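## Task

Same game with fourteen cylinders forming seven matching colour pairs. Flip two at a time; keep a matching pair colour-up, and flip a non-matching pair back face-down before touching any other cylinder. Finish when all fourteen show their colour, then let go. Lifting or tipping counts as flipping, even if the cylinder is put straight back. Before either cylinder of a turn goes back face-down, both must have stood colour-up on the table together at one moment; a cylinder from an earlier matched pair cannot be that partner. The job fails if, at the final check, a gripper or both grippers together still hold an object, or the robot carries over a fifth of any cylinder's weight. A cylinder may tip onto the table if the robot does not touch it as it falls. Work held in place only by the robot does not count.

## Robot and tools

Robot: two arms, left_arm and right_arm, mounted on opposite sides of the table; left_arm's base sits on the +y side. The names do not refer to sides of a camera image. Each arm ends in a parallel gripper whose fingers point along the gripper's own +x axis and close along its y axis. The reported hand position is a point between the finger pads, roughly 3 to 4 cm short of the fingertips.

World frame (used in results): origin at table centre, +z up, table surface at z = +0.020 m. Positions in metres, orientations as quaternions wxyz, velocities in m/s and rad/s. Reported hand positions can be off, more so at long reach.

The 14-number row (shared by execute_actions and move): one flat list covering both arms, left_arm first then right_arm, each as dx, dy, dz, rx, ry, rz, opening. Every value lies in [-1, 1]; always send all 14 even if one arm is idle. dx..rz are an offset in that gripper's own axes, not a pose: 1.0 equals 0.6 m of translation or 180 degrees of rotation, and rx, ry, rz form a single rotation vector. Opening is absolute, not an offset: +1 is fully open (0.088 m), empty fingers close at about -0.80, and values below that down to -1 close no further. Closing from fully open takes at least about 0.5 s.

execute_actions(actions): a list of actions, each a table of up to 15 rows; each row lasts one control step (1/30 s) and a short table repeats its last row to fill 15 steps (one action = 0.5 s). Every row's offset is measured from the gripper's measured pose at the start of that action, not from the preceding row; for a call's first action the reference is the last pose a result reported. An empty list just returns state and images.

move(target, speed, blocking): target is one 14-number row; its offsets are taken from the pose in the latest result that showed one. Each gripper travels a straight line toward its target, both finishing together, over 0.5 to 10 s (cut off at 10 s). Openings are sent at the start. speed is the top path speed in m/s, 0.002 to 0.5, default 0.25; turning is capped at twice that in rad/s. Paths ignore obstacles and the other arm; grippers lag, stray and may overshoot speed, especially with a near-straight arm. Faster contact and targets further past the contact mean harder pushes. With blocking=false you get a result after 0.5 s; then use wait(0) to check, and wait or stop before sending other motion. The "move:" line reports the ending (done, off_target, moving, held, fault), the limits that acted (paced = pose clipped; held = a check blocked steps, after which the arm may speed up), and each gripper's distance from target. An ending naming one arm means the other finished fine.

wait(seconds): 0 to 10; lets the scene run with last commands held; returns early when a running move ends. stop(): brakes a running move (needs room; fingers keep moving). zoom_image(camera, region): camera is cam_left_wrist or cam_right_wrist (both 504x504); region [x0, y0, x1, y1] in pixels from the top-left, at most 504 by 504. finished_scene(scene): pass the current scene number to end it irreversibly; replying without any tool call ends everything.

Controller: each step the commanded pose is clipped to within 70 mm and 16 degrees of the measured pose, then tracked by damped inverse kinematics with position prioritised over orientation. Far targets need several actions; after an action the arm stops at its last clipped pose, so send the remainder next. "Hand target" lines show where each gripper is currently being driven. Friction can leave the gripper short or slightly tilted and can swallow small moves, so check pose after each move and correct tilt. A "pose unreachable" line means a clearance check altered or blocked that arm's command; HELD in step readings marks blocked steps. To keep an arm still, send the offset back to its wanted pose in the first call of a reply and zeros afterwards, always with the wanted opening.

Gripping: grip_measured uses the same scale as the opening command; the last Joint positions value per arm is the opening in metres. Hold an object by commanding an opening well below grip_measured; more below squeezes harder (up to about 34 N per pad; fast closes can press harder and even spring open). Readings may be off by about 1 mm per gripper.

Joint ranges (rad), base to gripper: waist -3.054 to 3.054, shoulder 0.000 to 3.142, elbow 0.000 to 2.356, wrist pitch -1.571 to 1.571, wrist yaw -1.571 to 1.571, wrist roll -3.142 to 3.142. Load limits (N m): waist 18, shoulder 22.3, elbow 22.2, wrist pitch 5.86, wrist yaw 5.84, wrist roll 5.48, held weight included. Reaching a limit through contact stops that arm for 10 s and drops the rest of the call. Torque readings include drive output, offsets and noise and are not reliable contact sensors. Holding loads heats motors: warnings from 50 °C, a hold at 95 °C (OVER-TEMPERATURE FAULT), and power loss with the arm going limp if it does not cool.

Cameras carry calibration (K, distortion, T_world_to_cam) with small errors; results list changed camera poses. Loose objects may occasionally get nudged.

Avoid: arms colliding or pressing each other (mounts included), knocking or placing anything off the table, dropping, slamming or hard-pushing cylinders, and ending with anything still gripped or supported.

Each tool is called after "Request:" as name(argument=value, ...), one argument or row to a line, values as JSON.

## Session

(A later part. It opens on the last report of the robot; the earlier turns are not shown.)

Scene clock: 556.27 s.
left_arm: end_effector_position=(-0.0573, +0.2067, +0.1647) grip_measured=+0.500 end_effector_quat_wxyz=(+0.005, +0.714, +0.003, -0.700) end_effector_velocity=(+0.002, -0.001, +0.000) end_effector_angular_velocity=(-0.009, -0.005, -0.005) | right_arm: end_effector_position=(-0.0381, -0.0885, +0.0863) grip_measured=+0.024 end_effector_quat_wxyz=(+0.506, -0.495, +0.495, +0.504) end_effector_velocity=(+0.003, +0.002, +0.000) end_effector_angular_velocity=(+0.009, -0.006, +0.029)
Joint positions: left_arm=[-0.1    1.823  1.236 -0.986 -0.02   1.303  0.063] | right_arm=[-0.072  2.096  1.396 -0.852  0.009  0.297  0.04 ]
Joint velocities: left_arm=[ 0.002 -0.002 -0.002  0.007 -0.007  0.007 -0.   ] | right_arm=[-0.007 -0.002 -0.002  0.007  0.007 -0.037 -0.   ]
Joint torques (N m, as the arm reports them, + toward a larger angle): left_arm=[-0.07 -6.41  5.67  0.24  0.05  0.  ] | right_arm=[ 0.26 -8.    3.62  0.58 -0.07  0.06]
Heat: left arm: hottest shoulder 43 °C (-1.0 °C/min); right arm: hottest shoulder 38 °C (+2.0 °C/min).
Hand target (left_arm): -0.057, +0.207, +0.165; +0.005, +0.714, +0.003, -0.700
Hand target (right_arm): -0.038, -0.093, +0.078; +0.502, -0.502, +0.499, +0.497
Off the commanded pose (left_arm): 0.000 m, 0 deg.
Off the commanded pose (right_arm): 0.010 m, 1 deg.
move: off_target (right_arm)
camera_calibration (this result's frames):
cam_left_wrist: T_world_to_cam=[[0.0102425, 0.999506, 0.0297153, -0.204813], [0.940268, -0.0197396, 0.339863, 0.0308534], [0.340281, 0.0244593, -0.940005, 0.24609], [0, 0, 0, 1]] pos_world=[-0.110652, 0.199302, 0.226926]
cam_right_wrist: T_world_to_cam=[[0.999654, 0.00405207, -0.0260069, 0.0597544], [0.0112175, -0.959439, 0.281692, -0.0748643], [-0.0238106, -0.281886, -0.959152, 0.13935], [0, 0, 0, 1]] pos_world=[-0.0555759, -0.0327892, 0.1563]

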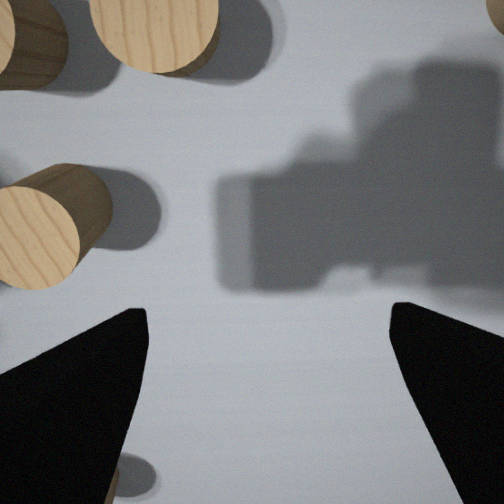

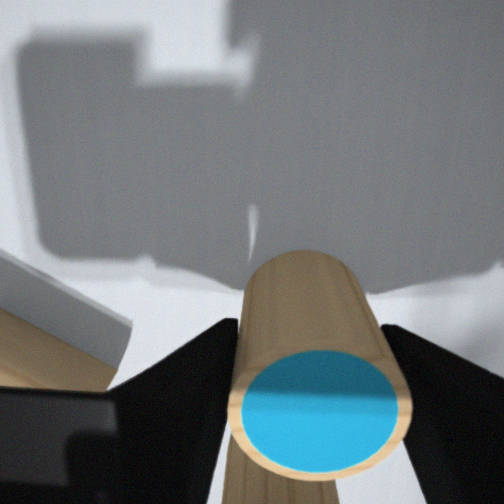

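Request:
execute_actions(
  actions=[
    [[0,0,0,0,0,0,0.5,0,0,0,0,0,0,0.4]],
  ],
)

Request:
move(
  target=[0,0,0,0,0,0,0.5,-0.13,0,0,0,0,0,0.4],
  speed=0.2,
)

Request:
move(
  target=[0.01,0.148,0.002,0,-0.004,0,0.5,-0.22,-0.118,-0.045,0,-0.496,0,1],
  speed=0.3,
)

Scene clock: 559.37 s.
left_arm: end_effector_position=(-0.0573, +0.2067, +0.1647) grip_measured=+0.500 end_effector_quat_wxyz=(+0.005, +0.714, +0.003, -0.700) end_effector_velocity=(+0.000, +0.001, +0.001) end_effector_angular_velocity=(+0.000, -0.008, +0.005) | right_arm: end_effector_position=(-0.0381, -0.0883, +0.0861) grip_measured=+0.394 end_effector_quat_wxyz=(+0.506, -0.495, +0.495, +0.504) end_effector_velocity=(-0.002, -0.003, +0.000) end_effector_angular_velocity=(-0.013, +0.019, +0.005)
Joint positions: left_arm=[-0.1    1.823  1.236 -0.986 -0.02   1.303  0.063] | right_arm=[-0.072  2.097  1.395 -0.851  0.009  0.297  0.058]
Joint velocities: left_arm=[-0.002 -0.002  0.002 -0.007 -0.007 -0.007 -0.   ] | right_arm=[-0.002 -0.002 -0.002 -0.007 -0.022 -0.007  0.003]
Joint torques (N m, as the arm reports them, + toward a larger angle): left_arm=[-0.09 -6.38  5.68  0.19  0.05  0.  ] | right_arm=[ 0.04 -9.75  5.09  0.04  0.02 -0.01]
Heat: left arm: hottest shoulder 43 °C (-1.0 °C/min); right arm: hottest shoulder 39 °C (+3.0 °C/min).
Hand target (left_arm): -0.057, +0.207, +0.165; +0.005, +0.714, +0.003, -0.700
Hand target (right_arm): -0.038, -0.088, +0.086; +0.506, -0.495, +0.495, +0.504
Off the commanded pose (left_arm): 0.000 m, 0 deg.
Off the commanded pose (right_arm): 0.000 m, 0 deg.
Step readings (end_effector_position):
0: left_arm (-0.0573, +0.2067, +0.1647) | right_arm (-0.0381, -0.0884, +0.0861)
1: left_arm (-0.0573, +0.2067, +0.1647) | right_arm (-0.0381, -0.0884, +0.0861)
2: left_arm (-0.0573, +0.2067, +0.1647) | right_arm (-0.0381, -0.0883, +0.0861)
4: left_arm (-0.0573, +0.2067, +0.1647) | right_arm (-0.0382, -0.0883, +0.0861)
8: left_arm (-0.0573, +0.2067, +0.1647) | right_arm (-0.0381, -0.0883, +0.0861)
15: end_effector_position above
camera_calibration (this result's frames):
cam_left_wrist: T_world_to_cam=[[0.0102425, 0.999506, 0.0297153, -0.204813], [0.940268, -0.0197396, 0.339863, 0.0308534], [0.340281, 0.0244593, -0.940005, 0.24609], [0, 0, 0, 1]] pos_world=[-0.110652, 0.199302, 0.226926]
cam_right_wrist: T_world_to_cam=[[0.999648, 0.00407113, -0.0262263, 0.0598174], [0.0112801, -0.959645, 0.280989, -0.0746029], [-0.024024, -0.281186, -0.959353, 0.139254], [0, 0, 0, 1]] pos_world=[-0.0556093, -0.0326796, 0.156125]

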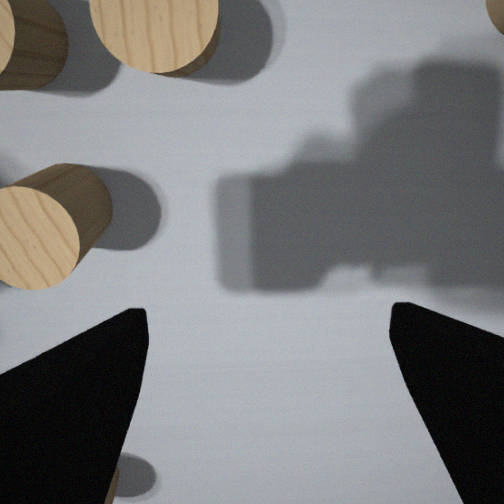

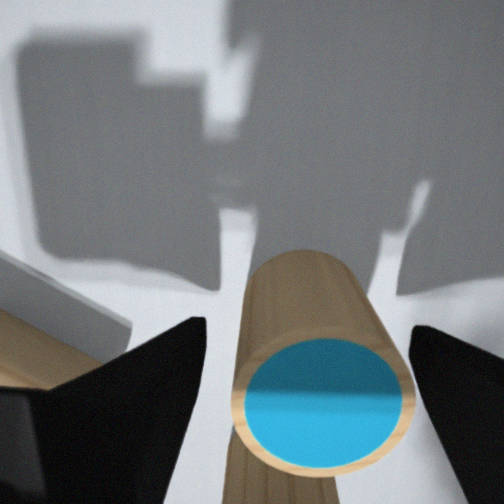

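Scene clock: 560.27 s.
left_arm: end_effector_position=(-0.0573, +0.2067, +0.1647) grip_measured=+0.500 end_effector_quat_wxyz=(+0.005, +0.714, +0.003, -0.700) end_effector_velocity=(+0.001, +0.004, +0.001) end_effector_angular_velocity=(+0.015, -0.011, +0.005) | right_arm: end_effector_position=(-0.0370, -0.0919, +0.1595) grip_measured=+0.400 end_effector_quat_wxyz=(+0.504, -0.499, +0.497, +0.500) end_effector_velocity=(-0.001, -0.005, +0.004) end_effector_angular_velocity=(-0.027, +0.015, -0.010)
Joint positions: left_arm=[-0.1    1.823  1.236 -0.986 -0.02   1.303  0.063] | right_arm=[-0.072  2.002  1.561 -1.124  0.009  0.297  0.059]
Joint velocities: left_arm=[-0.002 -0.002  0.002 -0.022 -0.007 -0.007 -0.   ] | right_arm=[-0.002 -0.002  0.012 -0.037 -0.022  0.007 -0.   ]
Joint torques (N m, as the arm reports them, + toward a larger angle): left_arm=[-0.01 -6.39  5.7   0.22  0.02  0.  ] | right_arm=[ 0.2  -9.97  7.08 -0.04  0.02  0.02]
Heat: left arm: hottest shoulder 43 °C (-1.0 °C/min); right arm: hottest shoulder 39 °C (+3.0 °C/min).
Hand target (left_arm): -0.057, +0.207, +0.165; +0.005, +0.714, +0.003, -0.700
Hand target (right_arm): -0.038, -0.090, +0.164; +0.506, -0.495, +0.495, +0.504
Off the commanded pose (left_arm): 0.000 m, 0 deg.
Off the commanded pose (right_arm): 0.005 m, 1 deg.
move: done
camera_calibration (this result's frames):
cam_left_wrist: T_world_to_cam=[[0.0102425, 0.999506, 0.0297153, -0.204813], [0.940268, -0.0197396, 0.339863, 0.0308534], [0.340281, 0.0244593, -0.940005, 0.24609], [0, 0, 0, 1]] pos_world=[-0.110652, 0.199302, 0.226926]
cam_right_wrist: T_world_to_cam=[[0.999737, 0.00377712, -0.0226044, 0.0600693], [0.0102276, -0.956191, 0.292564, -0.100226], [-0.020509, -0.292718, -0.955979, 0.207221], [0, 0, 0, 1]] pos_world=[-0.0547786, -0.0354052, 0.228779]

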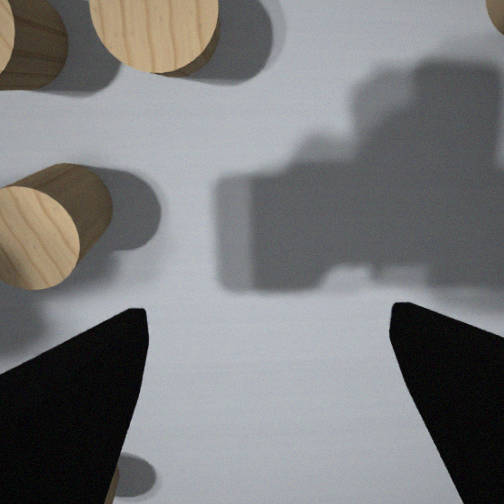

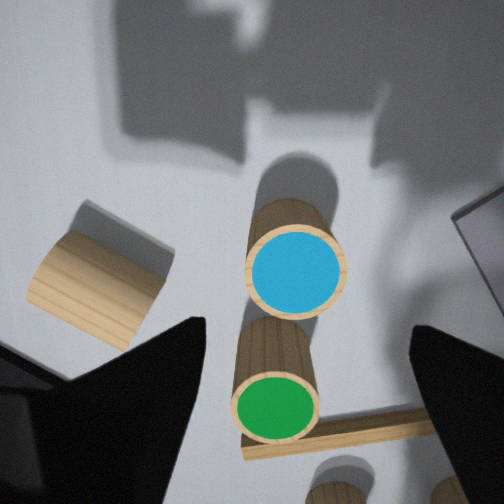

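Scene clock: 563.37 s.
left_arm: end_effector_position=(-0.0572, +0.1195, +0.1600) grip_measured=+0.500 end_effector_quat_wxyz=(+0.007, +0.712, +0.002, -0.702) end_effector_velocity=(+0.002, +0.000, +0.002) end_effector_angular_velocity=(-0.002, -0.022, +0.020) | right_arm: end_effector_position=(+0.0325, -0.1189, +0.3006) grip_measured=+1.000 end_effector_quat_wxyz=(+0.705, +0.010, -0.001, +0.709) end_effector_velocity=(-0.000, -0.001, +0.001) end_effector_angular_velocity=(+0.012, -0.005, +0.005)
Joint positions: left_arm=[-0.043  2.136  1.664 -1.095 -0.015  1.359  0.063] | right_arm=[-0.161  1.116  0.344  0.787  0.202  0.01   0.088]
Joint velocities: left_arm=[-0.002 -0.002  0.002 -0.007 -0.022 -0.022 -0.   ] | right_arm=[-0.002  0.002 -0.007  0.022 -0.007 -0.007  0.   ]
Joint torques (N m, as the arm reports them, + toward a larger angle): left_arm=[ 0.13 -7.46  6.9  -0.02  0.26  0.15] | right_arm=[-0.18 -2.9   4.69  1.94 -0.05 -0.15]
Heat: left arm: hottest shoulder 43 °C (-1.0 °C/min); right arm: hottest shoulder 39 °C (+4.1 °C/min).
Hand target (left_arm): -0.057, +0.118, +0.159; +0.005, +0.710, +0.002, -0.704
Hand target (right_arm): +0.033, -0.120, +0.292; +0.705, -0.001, +0.002, +0.709
Off the commanded pose (left_arm): 0.002 m, 0 deg.
Off the commanded pose (right_arm): 0.009 m, 2 deg.
move: off_target (right_arm)
camera_calibration (this result's frames):
cam_left_wrist: T_world_to_cam=[[0.00965357, 0.999629, 0.0254703, -0.116872], [0.942439, -0.0176094, 0.333915, 0.0315097], [0.334239, 0.0207808, -0.942259, 0.244216], [0, 0, 0, 1]] pos_world=[-0.110194, 0.112309, 0.22257]
cam_right_wrist: T_world_to_cam=[[0.999378, 0.0345383, -0.00718015, -0.00709403], [0.00301392, -0.286389, -0.958109, 0.287805], [-0.0351478, 0.957491, -0.286315, 0.283479], [0, 0, 0, 1]] pos_world=[0.0161859, -0.188759, 0.356862]

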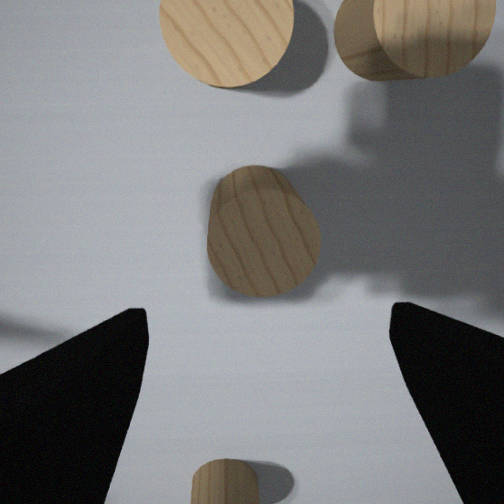

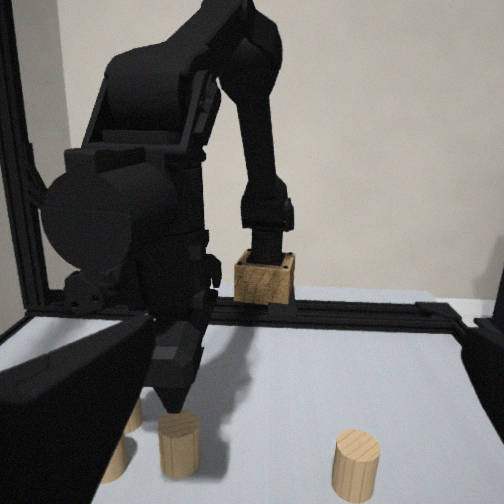

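Request:
move(
  target=[0.14,-0.006,0.004,0,-0.002,-0.002,0.5,0,0,0,0,0,0,1],
  speed=0.1,
)

Scene clock: 565.70 s.
left_arm: end_effector_position=(-0.0571, +0.1208, +0.0801) grip_measured=+0.500 end_effector_quat_wxyz=(+0.008, +0.711, +0.000, -0.703) end_effector_velocity=(-0.001, +0.005, -0.003) end_effector_angular_velocity=(+0.015, -0.011, +0.000) | right_arm: end_effector_position=(+0.0325, -0.1189, +0.3007) grip_measured=+1.000 end_effector_quat_wxyz=(+0.705, +0.010, -0.001, +0.709) end_effector_velocity=(-0.002, -0.000, -0.002) end_effector_angular_velocity=(-0.007, -0.024, +0.019)
Joint positions: left_arm=[-0.043  2.24   1.496 -0.819 -0.013  1.359  0.063] | right_arm=[-0.162  1.117  0.343  0.79   0.201  0.009  0.088]
Joint velocities: left_arm=[-0.007  0.002 -0.007 -0.007 -0.007 -0.007  0.   ] | right_arm=[-0.002 -0.002 -0.002 -0.007 -0.022 -0.022  0.   ]
Joint torques (N m, as the arm reports them, + toward a larger angle): left_arm=[-0.16 -7.78  4.89  0.41  0.25  0.01] | right_arm=[ 0.06 -3.62  6.62  1.62  0.01  0.  ]
Heat: left arm: hottest shoulder 43 °C (-1.0 °C/min); right arm: hottest shoulder 38 °C (+2.0 °C/min).
Hand target (left_arm): -0.058, +0.123, +0.076; +0.004, +0.710, +0.004, -0.705
Hand target (right_arm): +0.033, -0.119, +0.301; +0.705, +0.009, -0.001, +0.709
Off the commanded pose (left_arm): 0.005 m, 1 deg.
Off the commanded pose (right_arm): 0.000 m, 0 deg.
move: done
camera_calibration (this result's frames):
cam_left_wrist: T_world_to_cam=[[0.0097051, 0.999712, 0.0219425, -0.115873], [0.943065, -0.0164466, 0.332202, 0.0581495], [0.332467, 0.0174692, -0.942953, 0.169256], [0, 0, 0, 1]] pos_world=[-0.109986, 0.113839, 0.142825]
cam_right_wrist: T_world_to_cam=[[0.999379, 0.0345405, -0.00698921, -0.00722545], [0.00315814, -0.285313, -0.958429, 0.288027], [-0.0350987, 0.957812, -0.285245, 0.2832], [0, 0, 0, 1]] pos_world=[0.0162513, -0.188825, 0.356784]

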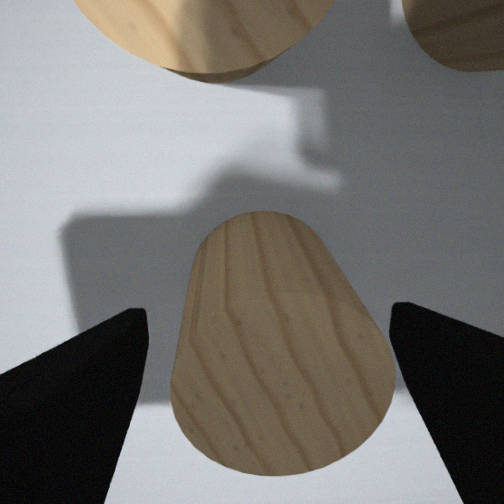

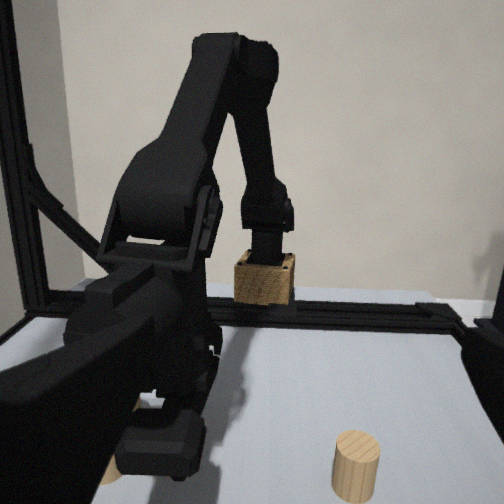

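Request:
execute_actions(
  actions=[
    [[0,0,0,0,0,0,-0.3,0,0,0,0,0,0,1]],
    [[0,0,0,0,0,0,-0.3,0,0,0,0,0,0,1]],
  ],
)

Request:
move(
  target=[-0.13,0,0,0,0,0.004,-0.3,0,0,0,0,0,0,1],
  speed=0.2,
)

Request:
move(
  target=[-0.255,0.228,-0.156,0,0,0.504,-0.3,0,0,0,0,0,0,1],
  speed=0.3,
)

Scene clock: 568.57 s.
left_arm: end_effector_position=(-0.0571, +0.1208, +0.0799) grip_measured=+0.033 end_effector_quat_wxyz=(+0.008, +0.711, +0.000, -0.703) end_effector_velocity=(+0.001, +0.002, +0.000) end_effector_angular_velocity=(+0.006, -0.009, +0.005) | right_arm: end_effector_position=(+0.0325, -0.1189, +0.3008) grip_measured=+1.000 end_effector_quat_wxyz=(+0.705, +0.010, -0.001, +0.709) end_effector_velocity=(-0.000, -0.001, -0.004) end_effector_angular_velocity=(-0.012, -0.010, +0.005)
Joint positions: left_arm=[-0.043  2.241  1.496 -0.818 -0.013  1.359  0.041] | right_arm=[-0.162  1.117  0.344  0.79   0.201  0.009  0.088]
Joint velocities: left_arm=[-0.002 -0.002 -0.002 -0.007 -0.007 -0.007 -0.   ] | right_arm=[-0.002 -0.002 -0.007 -0.007 -0.007 -0.007  0.   ]
Joint torques (N m, as the arm reports them, + toward a larger angle): left_arm=[-0.09 -8.46  5.37  0.21  0.03  0.  ] | right_arm=[ 0.05 -3.53  6.49  1.83  0.   -0.01]
Heat: left arm: hottest shoulder 43 °C (-1.0 °C/min); right arm: hottest shoulder 38 °C (+2.0 °C/min).
Hand target (left_arm): -0.057, +0.121, +0.080; +0.008, +0.711, +0.000, -0.703
Hand target (right_arm): +0.033, -0.119, +0.301; +0.705, +0.010, -0.001, +0.709
Off the commanded pose (left_arm): 0.000 m, 0 deg.
Off the commanded pose (right_arm): 0.000 m, 0 deg.
Step readings (end_effector_position; steps 1 to 15: 1st action; 16 to 30: 2nd action):
0: left_arm (-0.0571, +0.1207, +0.0799) | right_arm (+0.0325, -0.1189, +0.3008)
1: left_arm (-0.0571, +0.1207, +0.0799) | right_arm (+0.0325, -0.1189, +0.3008)
2: left_arm (-0.0571, +0.1207, +0.0799) | right_arm (+0.0325, -0.1189, +0.3008)
4: left_arm (-0.0571, +0.1207, +0.0799) | right_arm (+0.0325, -0.1189, +0.3008)
8: left_arm (-0.0571, +0.1208, +0.0799) | right_arm (+0.0325, -0.1189, +0.3008)
15: left_arm (-0.0571, +0.1208, +0.0799) | right_arm (+0.0325, -0.1189, +0.3008)
16: left_arm (-0.0571, +0.1208, +0.0799) | right_arm (+0.0325, -0.1189, +0.3008)
17: left_arm (-0.0571, +0.1208, +0.0799) | right_arm (+0.0325, -0.1189, +0.3008)
19: left_arm (-0.0571, +0.1208, +0.0799) | right_arm (+0.0325, -0.1189, +0.3008)
23: left_arm (-0.0571, +0.1208, +0.0799) | right_arm (+0.0325, -0.1189, +0.3008)
30: end_effector_position above
camera_calibration (this result's frames):
cam_left_wrist: T_world_to_cam=[[0.0097051, 0.999712, 0.0219425, -0.115882], [0.943065, -0.0164466, 0.332202, 0.0582239], [0.332467, 0.0174692, -0.942953, 0.169037], [0, 0, 0, 1]] pos_world=[-0.109983, 0.113853, 0.142594]
cam_right_wrist: T_world_to_cam=[[0.999378, 0.0345431, -0.00705451, -0.00719618], [0.00308314, -0.284955, -0.958536, 0.288275], [-0.035121, 0.957918, -0.284884, 0.283107], [0, 0, 0, 1]] pos_world=[0.0162459, -0.1888, 0.356924]

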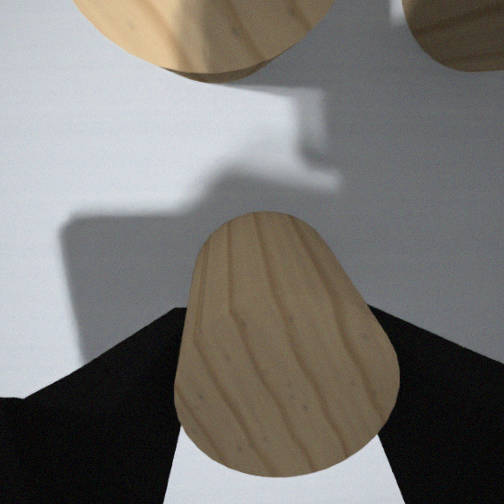

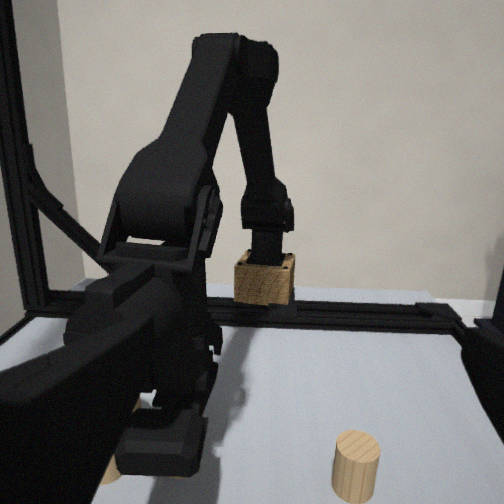

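Scene clock: 569.47 s.
left_arm: end_effector_position=(-0.0574, +0.1240, +0.1510) grip_measured=+0.033 end_effector_quat_wxyz=(+0.006, +0.712, +0.002, -0.703) end_effector_velocity=(+0.004, +0.008, +0.002) end_effector_angular_velocity=(+0.030, -0.014, +0.010) | right_arm: end_effector_position=(+0.0325, -0.1189, +0.3008) grip_measured=+1.000 end_effector_quat_wxyz=(+0.705, +0.010, -0.001, +0.709) end_effector_velocity=(-0.000, -0.001, +0.001) end_effector_angular_velocity=(+0.007, -0.021, +0.005)
Joint positions: left_arm=[-0.046  2.129  1.616 -1.056 -0.013  1.358  0.041] | right_arm=[-0.162  1.117  0.344  0.79   0.201  0.009  0.088]
Joint velocities: left_arm=[ 0.002 -0.007 -0.002 -0.037 -0.007 -0.007 -0.   ] | right_arm=[-0.002 -0.002 -0.002  0.007 -0.007 -0.022  0.   ]
Joint torques (N m, as the arm reports them, + toward a larger angle): left_arm=[-0.36 -9.47  7.01 -0.03 -0.01 -0.08] | right_arm=[ 0.05 -3.55  6.53  1.84  0.   -0.02]
Heat: left arm: hottest shoulder 44 °C (+0.0 °C/min); right arm: hottest shoulder 38 °C (+2.0 °C/min).
Hand target (left_arm): -0.059, +0.121, +0.158; +0.012, +0.711, -0.004, -0.703
Hand target (right_arm): +0.033, -0.119, +0.301; +0.705, +0.010, -0.001, +0.709
Off the commanded pose (left_arm): 0.007 m, 1 deg.
Off the commanded pose (right_arm): 0.000 m, 0 deg.
move: done
camera_calibration (this result's frames):
cam_left_wrist: T_world_to_cam=[[0.0108232, 0.999572, 0.0271704, -0.121382], [0.942692, -0.0192619, 0.333108, 0.03512], [0.333488, 0.022008, -0.942497, 0.235537], [0, 0, 0, 1]] pos_world=[-0.110343, 0.116823, 0.213593]
cam_right_wrist: T_world_to_cam=[[0.999378, 0.0345431, -0.00705451, -0.00719618], [0.00308314, -0.284955, -0.958536, 0.288275], [-0.035121, 0.957918, -0.284884, 0.283107], [0, 0, 0, 1]] pos_world=[0.0162459, -0.1888, 0.356924]

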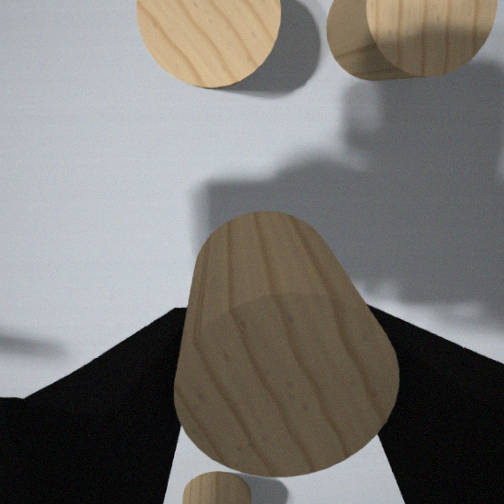

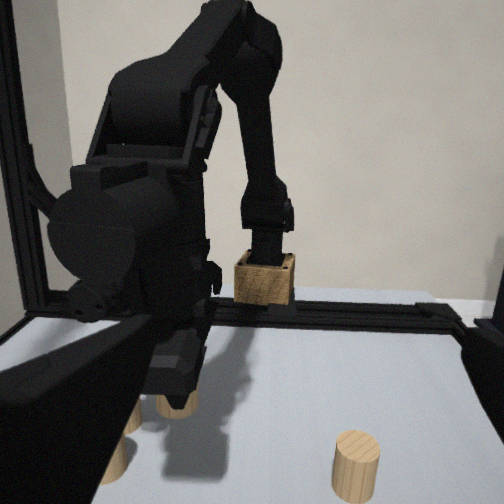

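Scene clock: 572.70 s.
left_arm: end_effector_position=(+0.0340, -0.0080, +0.3044) grip_measured=+0.032 end_effector_quat_wxyz=(+0.499, +0.504, -0.505, -0.492) end_effector_velocity=(-0.000, +0.001, -0.003) end_effector_angular_velocity=(+0.002, +0.007, +0.005) | right_arm: end_effector_position=(+0.0325, -0.1189, +0.3008) grip_measured=+1.000 end_effector_quat_wxyz=(+0.705, +0.010, -0.001, +0.709) end_effector_velocity=(-0.002, -0.001, -0.002) end_effector_angular_velocity=(-0.007, +0.006, +0.010)
Joint positions: left_arm=[0.187 1.929 1.013 0.924 0.023 1.588 0.041] | right_arm=[-0.162  1.117  0.344  0.79   0.201  0.009  0.088]
Joint velocities: left_arm=[-0.002  0.002 -0.007  0.007 -0.007 -0.007 -0.   ] | right_arm=[ 0.002 -0.002 -0.002 -0.007 -0.007  0.007  0.   ]
Joint torques (N m, as the arm reports them, + toward a larger angle): left_arm=[ 0.17 -6.83  7.55  2.11  0.19  0.  ] | right_arm=[ 0.07 -3.56  6.54  1.82 -0.01 -0.01]
Heat: left arm: hottest shoulder 44 °C (+0.0 °C/min); right arm: hottest shoulder 37 °C (+2.0 °C/min).
Hand target (left_arm): +0.034, -0.011, +0.307; +0.501, +0.501, -0.509, -0.490
Hand target (right_arm): +0.033, -0.119, +0.301; +0.705, +0.010, -0.001, +0.709
Off the commanded pose (left_arm): 0.004 m, 1 deg.
Off the commanded pose (right_arm): 0.000 m, 0 deg.
move: done
camera_calibration (this result's frames):
cam_left_wrist: T_world_to_cam=[[0.0386547, 0.0240897, -0.998962, 0.309039], [0.943765, 0.32762, 0.0444193, -0.0140389], [0.32835, -0.944503, -0.010071, 0.0611923], [0, 0, 0, 1]] pos_world=[-0.0187888, 0.054951, 0.309958]
cam_right_wrist: T_world_to_cam=[[0.999378, 0.0345431, -0.00705451, -0.00719618], [0.00308314, -0.284955, -0.958536, 0.288275], [-0.035121, 0.957918, -0.284884, 0.283107], [0, 0, 0, 1]] pos_world=[0.0162459, -0.1888, 0.356924]

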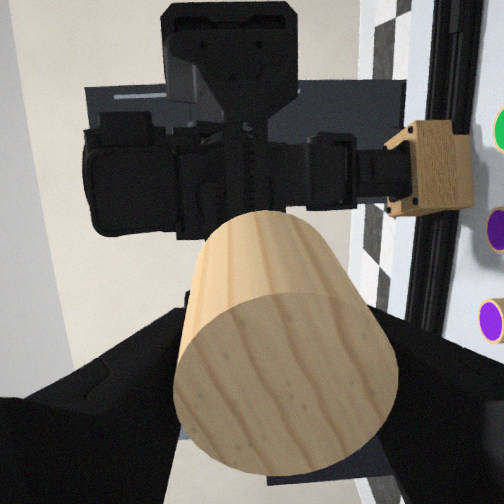

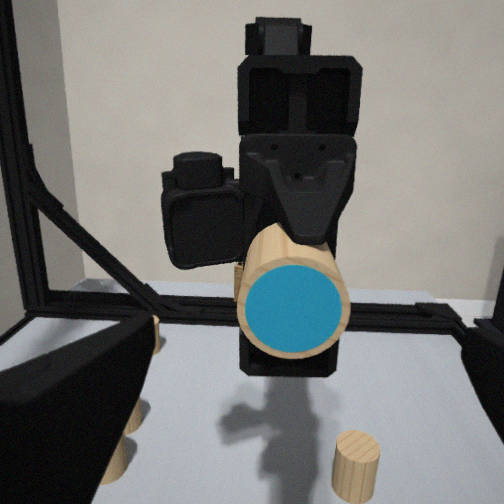

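Request:
move(
  target=[0,0,0,0,0,0,-0.3,0.0975,0.003,-0.0005,-0.005,0.003,0,1],
  speed=0.13,
)

Scene clock: 575.03 s.
left_arm: end_effector_position=(+0.0340, -0.0081, +0.3043) grip_measured=+0.032 end_effector_quat_wxyz=(+0.499, +0.504, -0.505, -0.492) end_effector_velocity=(-0.000, +0.000, -0.007) end_effector_angular_velocity=(+0.027, +0.008, +0.005) | right_arm: end_effector_position=(+0.0303, -0.0638, +0.2998) grip_measured=+1.000 end_effector_quat_wxyz=(+0.705, +0.002, -0.000, +0.709) end_effector_velocity=(-0.000, +0.001, -0.000) end_effector_angular_velocity=(+0.003, -0.022, +0.005)
Joint positions: left_arm=[0.187 1.93  1.014 0.925 0.023 1.588 0.041] | right_arm=[-0.199  1.39   0.518  0.875  0.165  0.002  0.088]
Joint velocities: left_arm=[-0.002  0.002 -0.002 -0.022 -0.007 -0.007 -0.   ] | right_arm=[-0.002  0.007  0.002  0.007 -0.007 -0.022  0.   ]
Joint torques (N m, as the arm reports them, + toward a larger angle): left_arm=[-0.02 -7.77  6.16  1.7  -0.02 -0.02] | right_arm=[-0.08 -4.26  7.81  1.96 -0.15 -0.16]
Heat: left arm: hottest shoulder 44 °C (+0.0 °C/min); right arm: hottest shoulder 37 °C (+1.0 °C/min).
Hand target (left_arm): +0.034, -0.008, +0.305; +0.500, +0.504, -0.505, -0.492
Hand target (right_arm): +0.030, -0.061, +0.301; +0.705, +0.001, -0.004, +0.709
Off the commanded pose (left_arm): 0.000 m, 0 deg.
Off the commanded pose (right_arm): 0.004 m, 0 deg.
move: done
camera_calibration (this result's frames):
cam_left_wrist: T_world_to_cam=[[0.038666, 0.0237088, -0.998971, 0.308978], [0.943764, 0.327637, 0.0443051, -0.013963], [0.32835, -0.944506, -0.00970714, 0.0609591], [0, 0, 0, 1]] pos_world=[-0.0187851, 0.0548255, 0.309871]
cam_right_wrist: T_world_to_cam=[[0.999429, 0.0336805, 0.00253452, -0.00981996], [0.0124318, -0.29705, -0.954781, 0.300869], [-0.0314046, 0.954268, -0.297299, 0.233326], [0, 0, 0, 1]] pos_world=[0.0134015, -0.132952, 0.356656]

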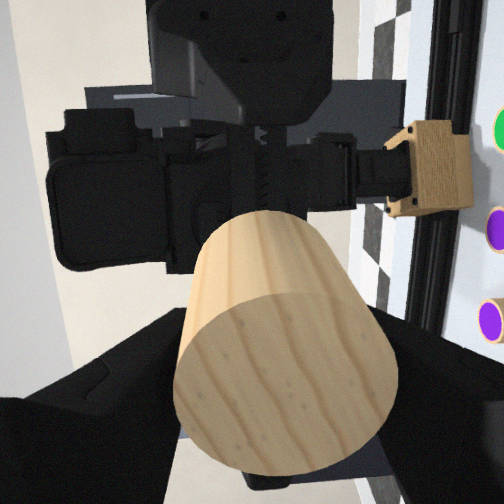

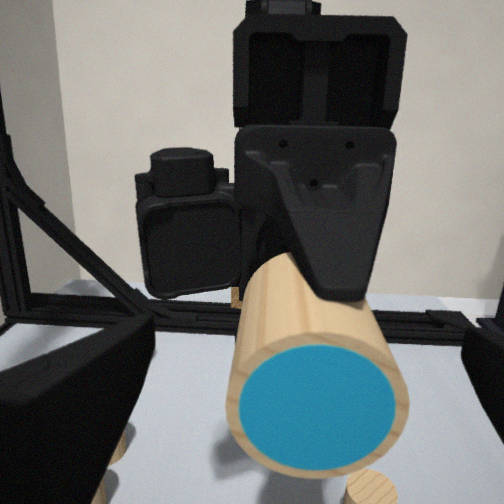

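Request:
execute_actions(
  actions=[
    [[0,0,0,0,0,0,-0.3,0,0,0,0,0,0,-0.3]],
    [[0,0,0,0,0,0,-0.3,0,0,0,0,0,0,-0.3]],
    [[0,0,0,0,0,0,1,0,0,0,0,0,0,-0.3]],
  ],
)

Request:
move(
  target=[-0.18,0.02,0,0,0,0,1,0,0,0,0,0,0,-0.3],
)

Request:
move(
  target=[-0.378,-0.27,0.28,0,0,-0.497,0.5,0.066,0.117,-0.22,0,0.503,0,-0.3],
  speed=0.3,
)

Scene clock: 581.10 s.
left_arm: end_effector_position=(+0.0342, -0.0081, +0.3038) grip_measured=+1.000 end_effector_quat_wxyz=(+0.499, +0.504, -0.504, -0.492) end_effector_velocity=(-0.000, +0.000, -0.004) end_effector_angular_velocity=(+0.012, -0.007, +0.005) | right_arm: end_effector_position=(+0.0302, -0.0635, +0.3000) grip_measured=+0.025 end_effector_quat_wxyz=(+0.705, +0.002, -0.000, +0.709) end_effector_velocity=(-0.000, +0.000, -0.004) end_effector_angular_velocity=(-0.012, +0.005, +0.005)
Joint positions: left_arm=[0.187 1.93  1.013 0.924 0.023 1.588 0.088] | right_arm=[-0.199  1.391  0.52   0.875  0.164  0.002  0.04 ]
Joint velocities: left_arm=[-0.002  0.002 -0.002 -0.007 -0.007  0.007  0.   ] | right_arm=[-0.002  0.002 -0.002 -0.007 -0.007  0.007 -0.   ]
Joint torques (N m, as the arm reports them, + toward a larger angle): left_arm=[-0.05 -7.69  6.47  1.78  0.02 -0.01] | right_arm=[ 0.06 -5.33  6.18  1.83  0.01  0.  ]
Heat: left arm: hottest shoulder 44 °C (+0.0 °C/min); right arm: hottest shoulder 36 °C (+0.0 °C/min).
Hand target (left_arm): +0.034, -0.008, +0.304; +0.499, +0.504, -0.504, -0.492
Hand target (right_arm): +0.030, -0.063, +0.300; +0.705, +0.002, -0.000, +0.709
Off the commanded pose (left_arm): 0.000 m, 0 deg.
Off the commanded pose (right_arm): 0.000 m, 0 deg.
Step readings (end_effector_position; steps 1 to 15: 1st action; 16 to 30: 2nd action; 31 to 45: 3rd action):
0: left_arm (+0.0340, -0.0081, +0.3041) | right_arm (+0.0302, -0.0635, +0.2999)
1: left_arm (+0.0340, -0.0081, +0.3041) | right_arm (+0.0302, -0.0635, +0.2999)
2: left_arm (+0.0340, -0.0081, +0.3041) | right_arm (+0.0302, -0.0635, +0.2999)
4: left_arm (+0.0340, -0.0081, +0.3041) | right_arm (+0.0302, -0.0635, +0.2999)
8: left_arm (+0.0340, -0.0081, +0.3041) | right_arm (+0.0302, -0.0635, +0.2999)
15: left_arm (+0.0342, -0.0081, +0.3041) | right_arm (+0.0302, -0.0635, +0.2999)
16: left_arm (+0.0342, -0.0081, +0.3041) | right_arm (+0.0302, -0.0635, +0.2999)
17: left_arm (+0.0342, -0.0081, +0.3041) | right_arm (+0.0302, -0.0635, +0.2999)
19: left_arm (+0.0342, -0.0081, +0.3041) | right_arm (+0.0302, -0.0635, +0.2999)
23: left_arm (+0.0342, -0.0081, +0.3039) | right_arm (+0.0302, -0.0635, +0.2999)
30: left_arm (+0.0342, -0.0081, +0.3039) | right_arm (+0.0302, -0.0635, +0.2999)
31: left_arm (+0.0342, -0.0081, +0.3039) | right_arm (+0.0302, -0.0635, +0.2999)
32: left_arm (+0.0342, -0.0081, +0.3039) | right_arm (+0.0302, -0.0635, +0.2999)
34: left_arm (+0.0342, -0.0081, +0.3039) | right_arm (+0.0302, -0.0635, +0.3000)
38: left_arm (+0.0342, -0.0081, +0.3039) | right_arm (+0.0302, -0.0635, +0.3000)
45: end_effector_position above
camera_calibration (this result's frames):
cam_left_wrist: T_world_to_cam=[[0.0385987, 0.0252618, -0.998935, 0.308454], [0.943516, 0.328289, 0.0447593, -0.0143171], [0.32907, -0.94424, -0.0111634, 0.0613163], [0, 0, 0, 1]] pos_world=[-0.0185749, 0.0548053, 0.309451]
cam_right_wrist: T_world_to_cam=[[0.999404, 0.034442, 0.00248573, -0.00960159], [0.0125994, -0.296681, -0.954894, 0.30114], [-0.032151, 0.954355, -0.296938, 0.233003], [0, 0, 0, 1]] pos_world=[0.013293, -0.132694, 0.356768]

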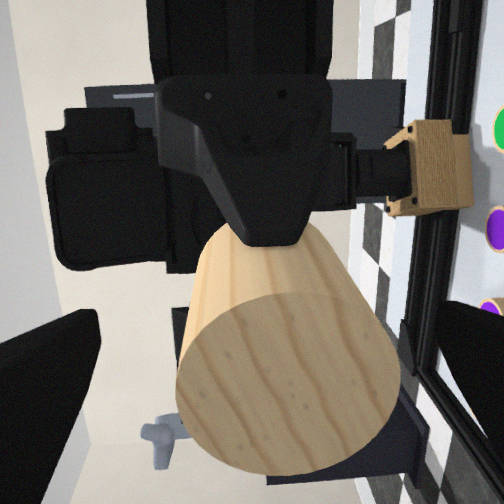

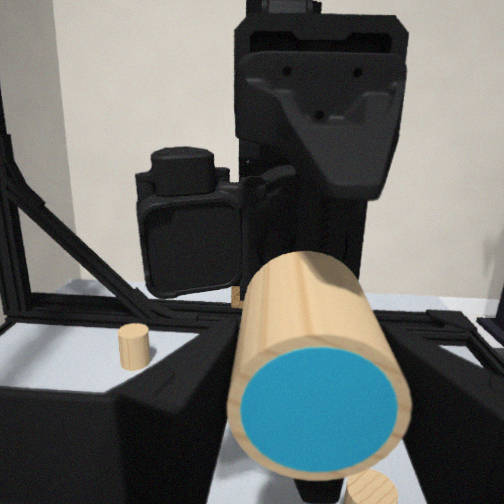

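Scene clock: 582.13 s.
left_arm: end_effector_position=(+0.0323, +0.0976, +0.3143) grip_measured=+1.000 end_effector_quat_wxyz=(+0.500, +0.505, -0.503, -0.492) end_effector_velocity=(-0.000, +0.002, -0.003) end_effector_angular_velocity=(+0.017, +0.008, +0.005) | right_arm: end_effector_position=(+0.0302, -0.0635, +0.3000) grip_measured=+0.025 end_effector_quat_wxyz=(+0.705, +0.002, -0.000, +0.709) end_effector_velocity=(+0.002, -0.001, +0.001) end_effector_angular_velocity=(+0.007, -0.006, -0.010)
Joint positions: left_arm=[0.19  1.541 0.593 0.954 0.023 1.588 0.088] | right_arm=[-0.199  1.391  0.52   0.875  0.164  0.002  0.04 ]
Joint velocities: left_arm=[-0.002 -0.012 -0.007 -0.022 -0.007 -0.007  0.   ] | right_arm=[-0.002 -0.002 -0.002  0.007  0.007 -0.007 -0.   ]
Joint torques (N m, as the arm reports them, + toward a larger angle): left_arm=[ 0.24 -6.03  5.56  1.59  0.21 -0.05] | right_arm=[ 0.06 -5.33  6.19  1.84  0.   -0.01]
Heat: left arm: hottest shoulder 44 °C (+0.0 °C/min); right arm: hottest shoulder 36 °C (+0.0 °C/min).
Hand target (left_arm): +0.032, +0.100, +0.315; +0.499, +0.504, -0.504, -0.492
Hand target (right_arm): +0.030, -0.063, +0.300; +0.705, +0.002, -0.000, +0.709
Off the commanded pose (left_arm): 0.003 m, 0 deg.
Off the commanded pose (right_arm): 0.000 m, 0 deg.
move: done
camera_calibration (this result's frames):
cam_left_wrist: T_world_to_cam=[[0.0384709, 0.0269029, -0.998898, 0.31612], [0.942512, 0.331098, 0.0452166, -0.0480669], [0.331949, -0.943213, -0.0126187, 0.162073], [0, 0, 0, 1]] pos_world=[-0.0206577, 0.160279, 0.319991]
cam_right_wrist: T_world_to_cam=[[0.999404, 0.034442, 0.00248573, -0.00960159], [0.0125994, -0.296681, -0.954894, 0.30114], [-0.032151, 0.954355, -0.296938, 0.233003], [0, 0, 0, 1]] pos_world=[0.013293, -0.132694, 0.356768]

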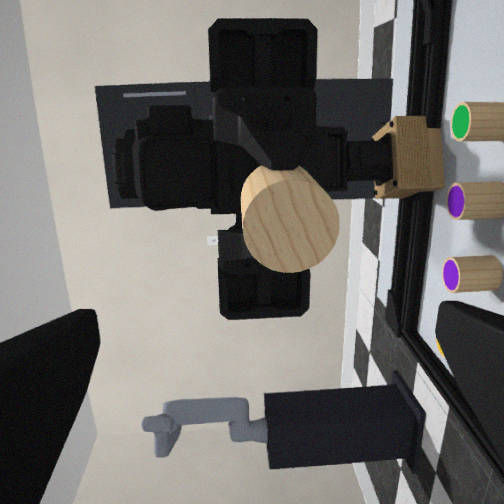

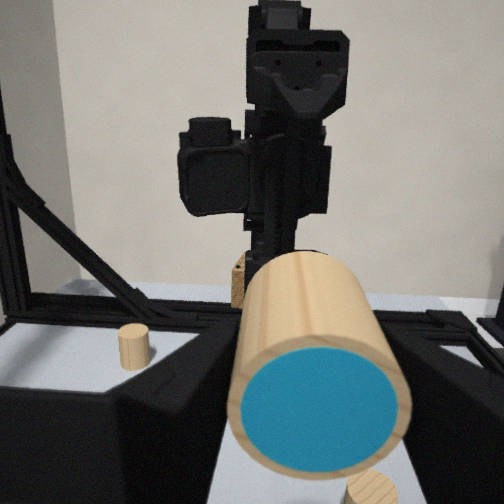

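Scene clock: 585.40 s.
left_arm: end_effector_position=(-0.1340, +0.3218, +0.1476) grip_measured=+0.500 end_effector_quat_wxyz=(+0.010, +0.711, +0.001, -0.703) end_effector_velocity=(+0.001, +0.000, +0.001) end_effector_angular_velocity=(-0.003, -0.007, +0.020) | right_arm: end_effector_position=(-0.0378, -0.0247, +0.1717) grip_measured=+0.025 end_effector_quat_wxyz=(+0.502, -0.501, +0.497, +0.500) end_effector_velocity=(+0.005, -0.002, -0.001) end_effector_angular_velocity=(-0.019, -0.013, -0.000)
Joint positions: left_arm=[-0.521  1.589  0.892 -0.872 -0.018  0.876  0.063] | right_arm=[-0.115  2.275  2.037 -1.331  0.008  0.251  0.04 ]
Joint velocities: left_arm=[-0.002 -0.002  0.002 -0.007 -0.007 -0.022  0.   ] | right_arm=[-0.007  0.007  0.007 -0.022  0.007 -0.007 -0.   ]
Joint torques (N m, as the arm reports them, + toward a larger angle): left_arm=[-0.35 -3.97  6.55  0.07  0.24 -0.07] | right_arm=[ 0.26 -9.53  7.15 -0.07 -0.09  0.15]
Heat: left arm: hottest shoulder 44 °C (+1.0 °C/min); right arm: hottest elbow 37 °C (+1.0 °C/min).
Hand target (left_arm): -0.137, +0.321, +0.148; +0.010, +0.710, +0.003, -0.705
Hand target (right_arm): -0.040, -0.023, +0.167; +0.501, -0.502, +0.500, +0.497
Off the commanded pose (left_arm): 0.001 m, 0 deg.
Off the commanded pose (right_arm): 0.005 m, 1 deg.
move: done
camera_calibration (this result's frames):
cam_left_wrist: T_world_to_cam=[[0.00476972, 0.999801, 0.0193487, -0.317832], [0.942804, -0.0109455, 0.333169, 0.109553], [0.333314, 0.0166529, -0.942669, 0.255288], [0, 0, 0, 1]] pos_world=[-0.186862, 0.314717, 0.210302]
cam_right_wrist: T_world_to_cam=[[0.999729, 0.00749858, -0.0220426, 0.0608691], [0.0137015, -0.954911, 0.296576, -0.0400958], [-0.0188249, -0.296798, -0.954755, 0.238313], [0, 0, 0, 1]] pos_world=[-0.055817, 0.0319864, 0.240764]

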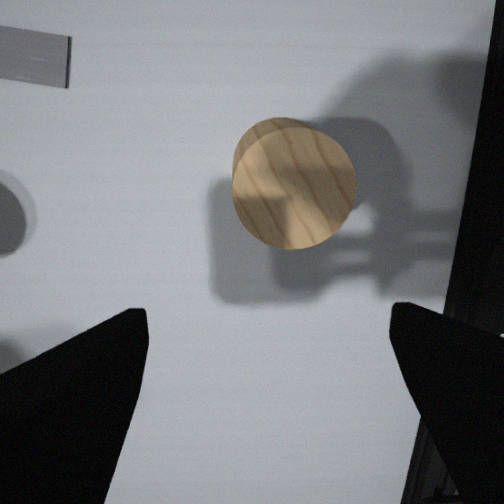

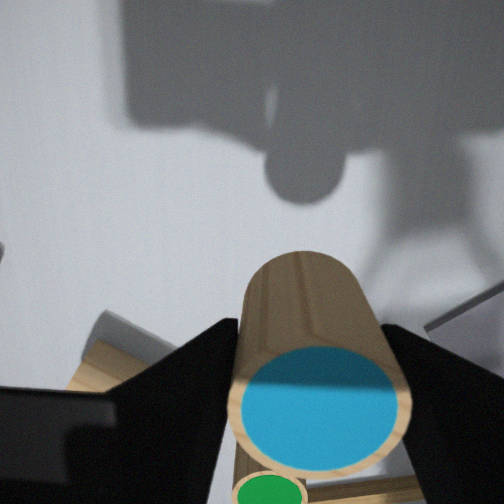

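Request:
move(
  target=[-0.005,-0.022,0.038,0,-0.002,0,0.5,0.156,0.002,-0.004,0,0.004,0,-0.3],
  speed=0.09,
)

Scene clock: 588.23 s.
left_arm: end_effector_position=(-0.1543, +0.3353, +0.1493) grip_measured=+0.500 end_effector_quat_wxyz=(+0.011, +0.710, +0.000, -0.704) end_effector_velocity=(+0.001, +0.002, +0.000) end_effector_angular_velocity=(-0.000, -0.010, +0.015) | right_arm: end_effector_position=(-0.0384, -0.0226, +0.0898) grip_measured=+0.025 end_effector_quat_wxyz=(+0.504, -0.497, +0.494, +0.504) end_effector_velocity=(+0.000, -0.002, +0.000) end_effector_angular_velocity=(-0.013, +0.019, +0.015)
Joint positions: left_arm=[-0.616  1.596  0.907 -0.877 -0.018  0.782  0.063] | right_arm=[-0.115  2.326  1.794 -1.023  0.007  0.251  0.04 ]
Joint velocities: left_arm=[-0.007 -0.002 -0.002 -0.007 -0.007 -0.022 -0.   ] | right_arm=[-0.007 -0.002 -0.002 -0.007 -0.022 -0.022  0.   ]
Joint torques (N m, as the arm reports them, + toward a larger angle): left_arm=[-0.32 -4.2   6.49  0.04  0.17 -0.09] | right_arm=[ 0.17 -9.53  3.76  0.6  -0.08  0.02]
Heat: left arm: hottest shoulder 43 °C (+0.0 °C/min); right arm: hottest shoulder 37 °C (+0.0 °C/min).
Hand target (left_arm): -0.157, +0.335, +0.150; +0.010, +0.709, +0.002, -0.705
Hand target (right_arm): -0.038, -0.027, +0.078; +0.499, -0.505, +0.500, +0.497
Off the commanded pose (left_arm): 0.003 m, 0 deg.
Off the commanded pose (right_arm): 0.012 m, 1 deg.
move: off_target (right_arm)
camera_calibration (this result's frames):
cam_left_wrist: T_world_to_cam=[[0.00560175, 0.999838, 0.0171056, -0.330814], [0.943755, -0.0109413, 0.330465, 0.128898], [0.330599, 0.0142923, -0.943663, 0.263968], [0, 0, 0, 1]] pos_world=[-0.207063, 0.328398, 0.212159]
cam_right_wrist: T_world_to_cam=[[0.99964, 0.00780796, -0.0256563, 0.0599705], [0.014783, -0.958637, 0.284247, -0.0127267], [-0.0223757, -0.284524, -0.958408, 0.161112], [0, 0, 0, 1]] pos_world=[-0.0561558, 0.0331718, 0.159568]

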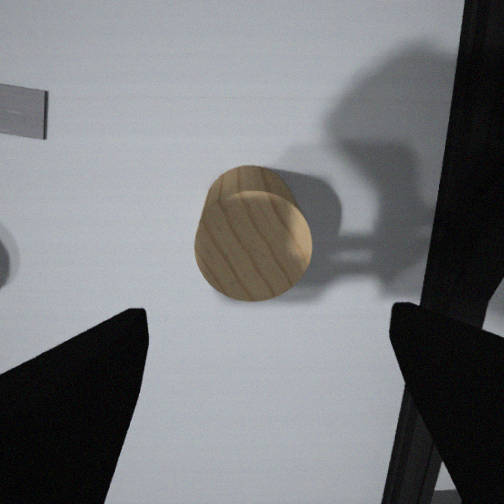

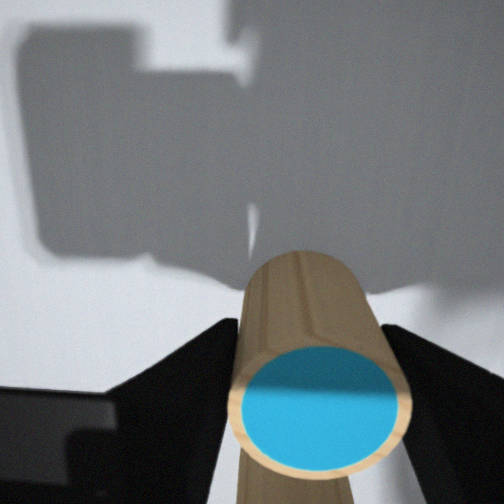

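Request:
execute_actions(
  actions=[
    [[0,0,0.006,0,0,0,0.5,0,0,0,0,0,0,0.5]],
  ],
)

Request:
move(
  target=[0.13,0,0.005,0,0,-0.002,0.5,-0.13,0,0,0,0,0,0.5],
  speed=0.1,
)

Scene clock: 592.27 s.
left_arm: end_effector_position=(-0.1556, +0.3366, +0.1487) grip_measured=+0.500 end_effector_quat_wxyz=(+0.010, +0.711, +0.000, -0.703) end_effector_velocity=(+0.003, +0.004, +0.001) end_effector_angular_velocity=(+0.007, -0.017, +0.000) | right_arm: end_effector_position=(-0.0385, -0.0225, +0.0894) grip_measured=+0.493 end_effector_quat_wxyz=(+0.504, -0.497, +0.494, +0.504) end_effector_velocity=(+0.001, -0.002, -0.002) end_effector_angular_velocity=(-0.014, +0.004, +0.020)
Joint positions: left_arm=[-0.624  1.599  0.907 -0.877 -0.018  0.776  0.063] | right_arm=[-0.115  2.326  1.793 -1.021  0.007  0.251  0.063]
Joint velocities: left_arm=[-0.007 -0.007 -0.002 -0.022 -0.007 -0.007  0.   ] | right_arm=[-0.002  0.002 -0.002 -0.007 -0.007 -0.022  0.003]
Joint torques (N m, as the arm reports them, + toward a larger angle): left_arm=[-0.46 -4.14  6.56  0.24  0.02 -0.08] | right_arm=[  0.06 -11.45   5.48  -0.02   0.03  -0.02]
Heat: left arm: hottest shoulder 43 °C (+1.0 °C/min); right arm: hottest shoulder 38 °C (-1.0 °C/min).
Hand target (left_arm): -0.158, +0.335, +0.149; +0.011, +0.710, +0.000, -0.704
Hand target (right_arm): -0.038, -0.023, +0.090; +0.504, -0.497, +0.494, +0.504
Off the commanded pose (left_arm): 0.003 m, 0 deg.
Off the commanded pose (right_arm): 0.000 m, 0 deg.
Step readings (end_effector_position):
0: left_arm (-0.1545, +0.3352, +0.1493) | right_arm (-0.0385, -0.0225, +0.0894)
1: left_arm (-0.1547, +0.3355, +0.1492) | right_arm (-0.0385, -0.0225, +0.0894)
2: left_arm (-0.1549, +0.3358, +0.1491) | right_arm (-0.0385, -0.0225, +0.0894)
4: left_arm (-0.1554, +0.3363, +0.1489) | right_arm (-0.0386, -0.0225, +0.0894)
8: left_arm (-0.1556, +0.3366, +0.1487) | right_arm (-0.0385, -0.0225, +0.0894)
15: end_effector_position above
camera_calibration (this result's frames):
cam_left_wrist: T_world_to_cam=[[0.00671475, 0.999798, 0.018956, -0.332216], [0.94315, -0.0126314, 0.332127, 0.130558], [0.3323, 0.0156482, -0.943044, 0.263495], [0, 0, 0, 1]] pos_world=[-0.208464, 0.329674, 0.211423]
cam_right_wrist: T_world_to_cam=[[0.999626, 0.00783071, -0.0262114, 0.0601049], [0.014948, -0.95882, 0.283622, -0.0124381], [-0.0229111, -0.283908, -0.958578, 0.160829], [0, 0, 0, 1]] pos_world=[-0.0562118, 0.0332641, 0.15927]

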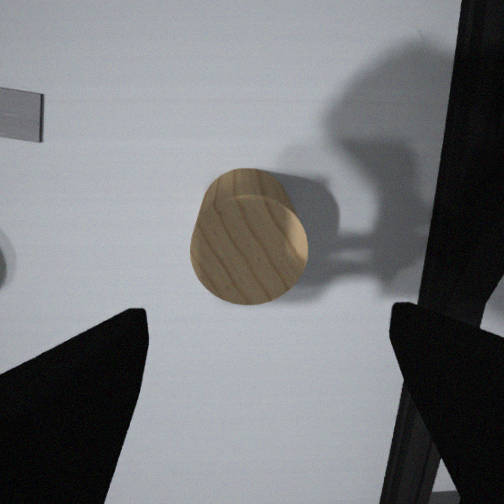

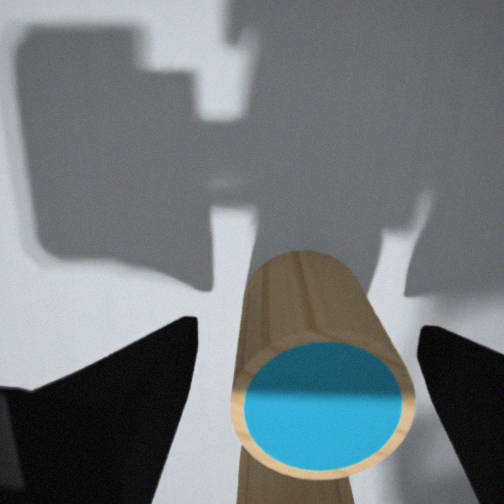

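Scene clock: 593.47 s.
left_arm: end_effector_position=(-0.1583, +0.3338, +0.0736) grip_measured=+0.500 end_effector_quat_wxyz=(+0.011, +0.710, -0.001, -0.704) end_effector_velocity=(-0.003, +0.001, -0.001) end_effector_angular_velocity=(+0.003, +0.007, -0.015) | right_arm: end_effector_position=(-0.0376, -0.0259, +0.1606) grip_measured=+0.500 end_effector_quat_wxyz=(+0.501, -0.502, +0.498, +0.499) end_effector_velocity=(-0.003, +0.003, +0.003) end_effector_angular_velocity=(+0.015, +0.011, +0.010)
Joint positions: left_arm=[-0.624  1.798  0.771 -0.539 -0.018  0.776  0.063] | right_arm=[-0.115  2.275  1.992 -1.29   0.007  0.251  0.063]
Joint velocities: left_arm=[-0.007  0.007  0.002  0.007  0.007  0.007 -0.   ] | right_arm=[ 0.002 -0.002  0.007  0.007 -0.007 -0.007 -0.   ]
Joint torques (N m, as the arm reports them, + toward a larger angle): left_arm=[ 0.18 -4.47  4.05  0.47  0.16  0.06] | right_arm=[  0.13 -12.26   7.12  -0.08   0.01   0.01]
Heat: left arm: hottest shoulder 43 °C (+1.0 °C/min); right arm: hottest shoulder 39 °C (+0.0 °C/min).
Hand target (left_arm): -0.157, +0.335, +0.071; +0.008, +0.711, +0.003, -0.703
Hand target (right_arm): -0.039, -0.024, +0.167; +0.504, -0.497, +0.494, +0.504
Off the commanded pose (left_arm): 0.003 m, 1 deg.
Off the commanded pose (right_arm): 0.007 m, 1 deg.
move: done
camera_calibration (this result's frames):
cam_left_wrist: T_world_to_cam=[[0.00676197, 0.999845, 0.0162279, -0.327822], [0.944038, -0.0117345, 0.329627, 0.158079], [0.329767, 0.0130908, -0.943972, 0.194114], [0, 0, 0, 1]] pos_world=[-0.211028, 0.327085, 0.136451]
cam_right_wrist: T_world_to_cam=[[0.999734, 0.00741353, -0.021855, 0.0604086], [0.013637, -0.953752, 0.300286, -0.038514], [-0.018618, -0.300504, -0.953599, 0.227064], [0, 0, 0, 1]] pos_world=[-0.0556398, 0.031053, 0.229414]

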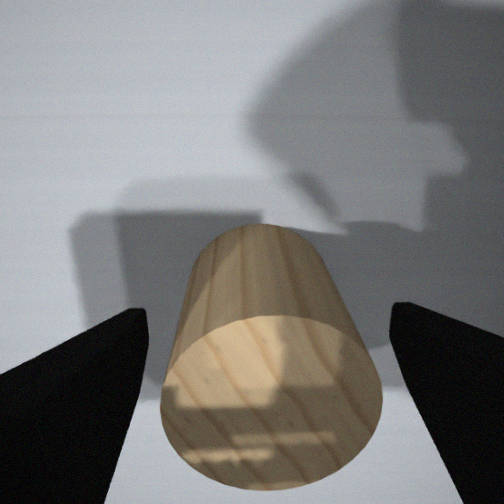

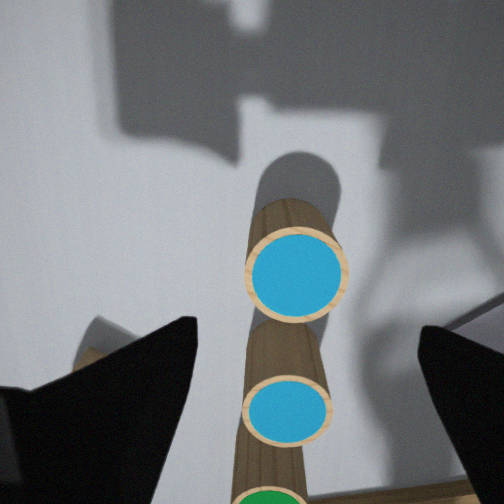

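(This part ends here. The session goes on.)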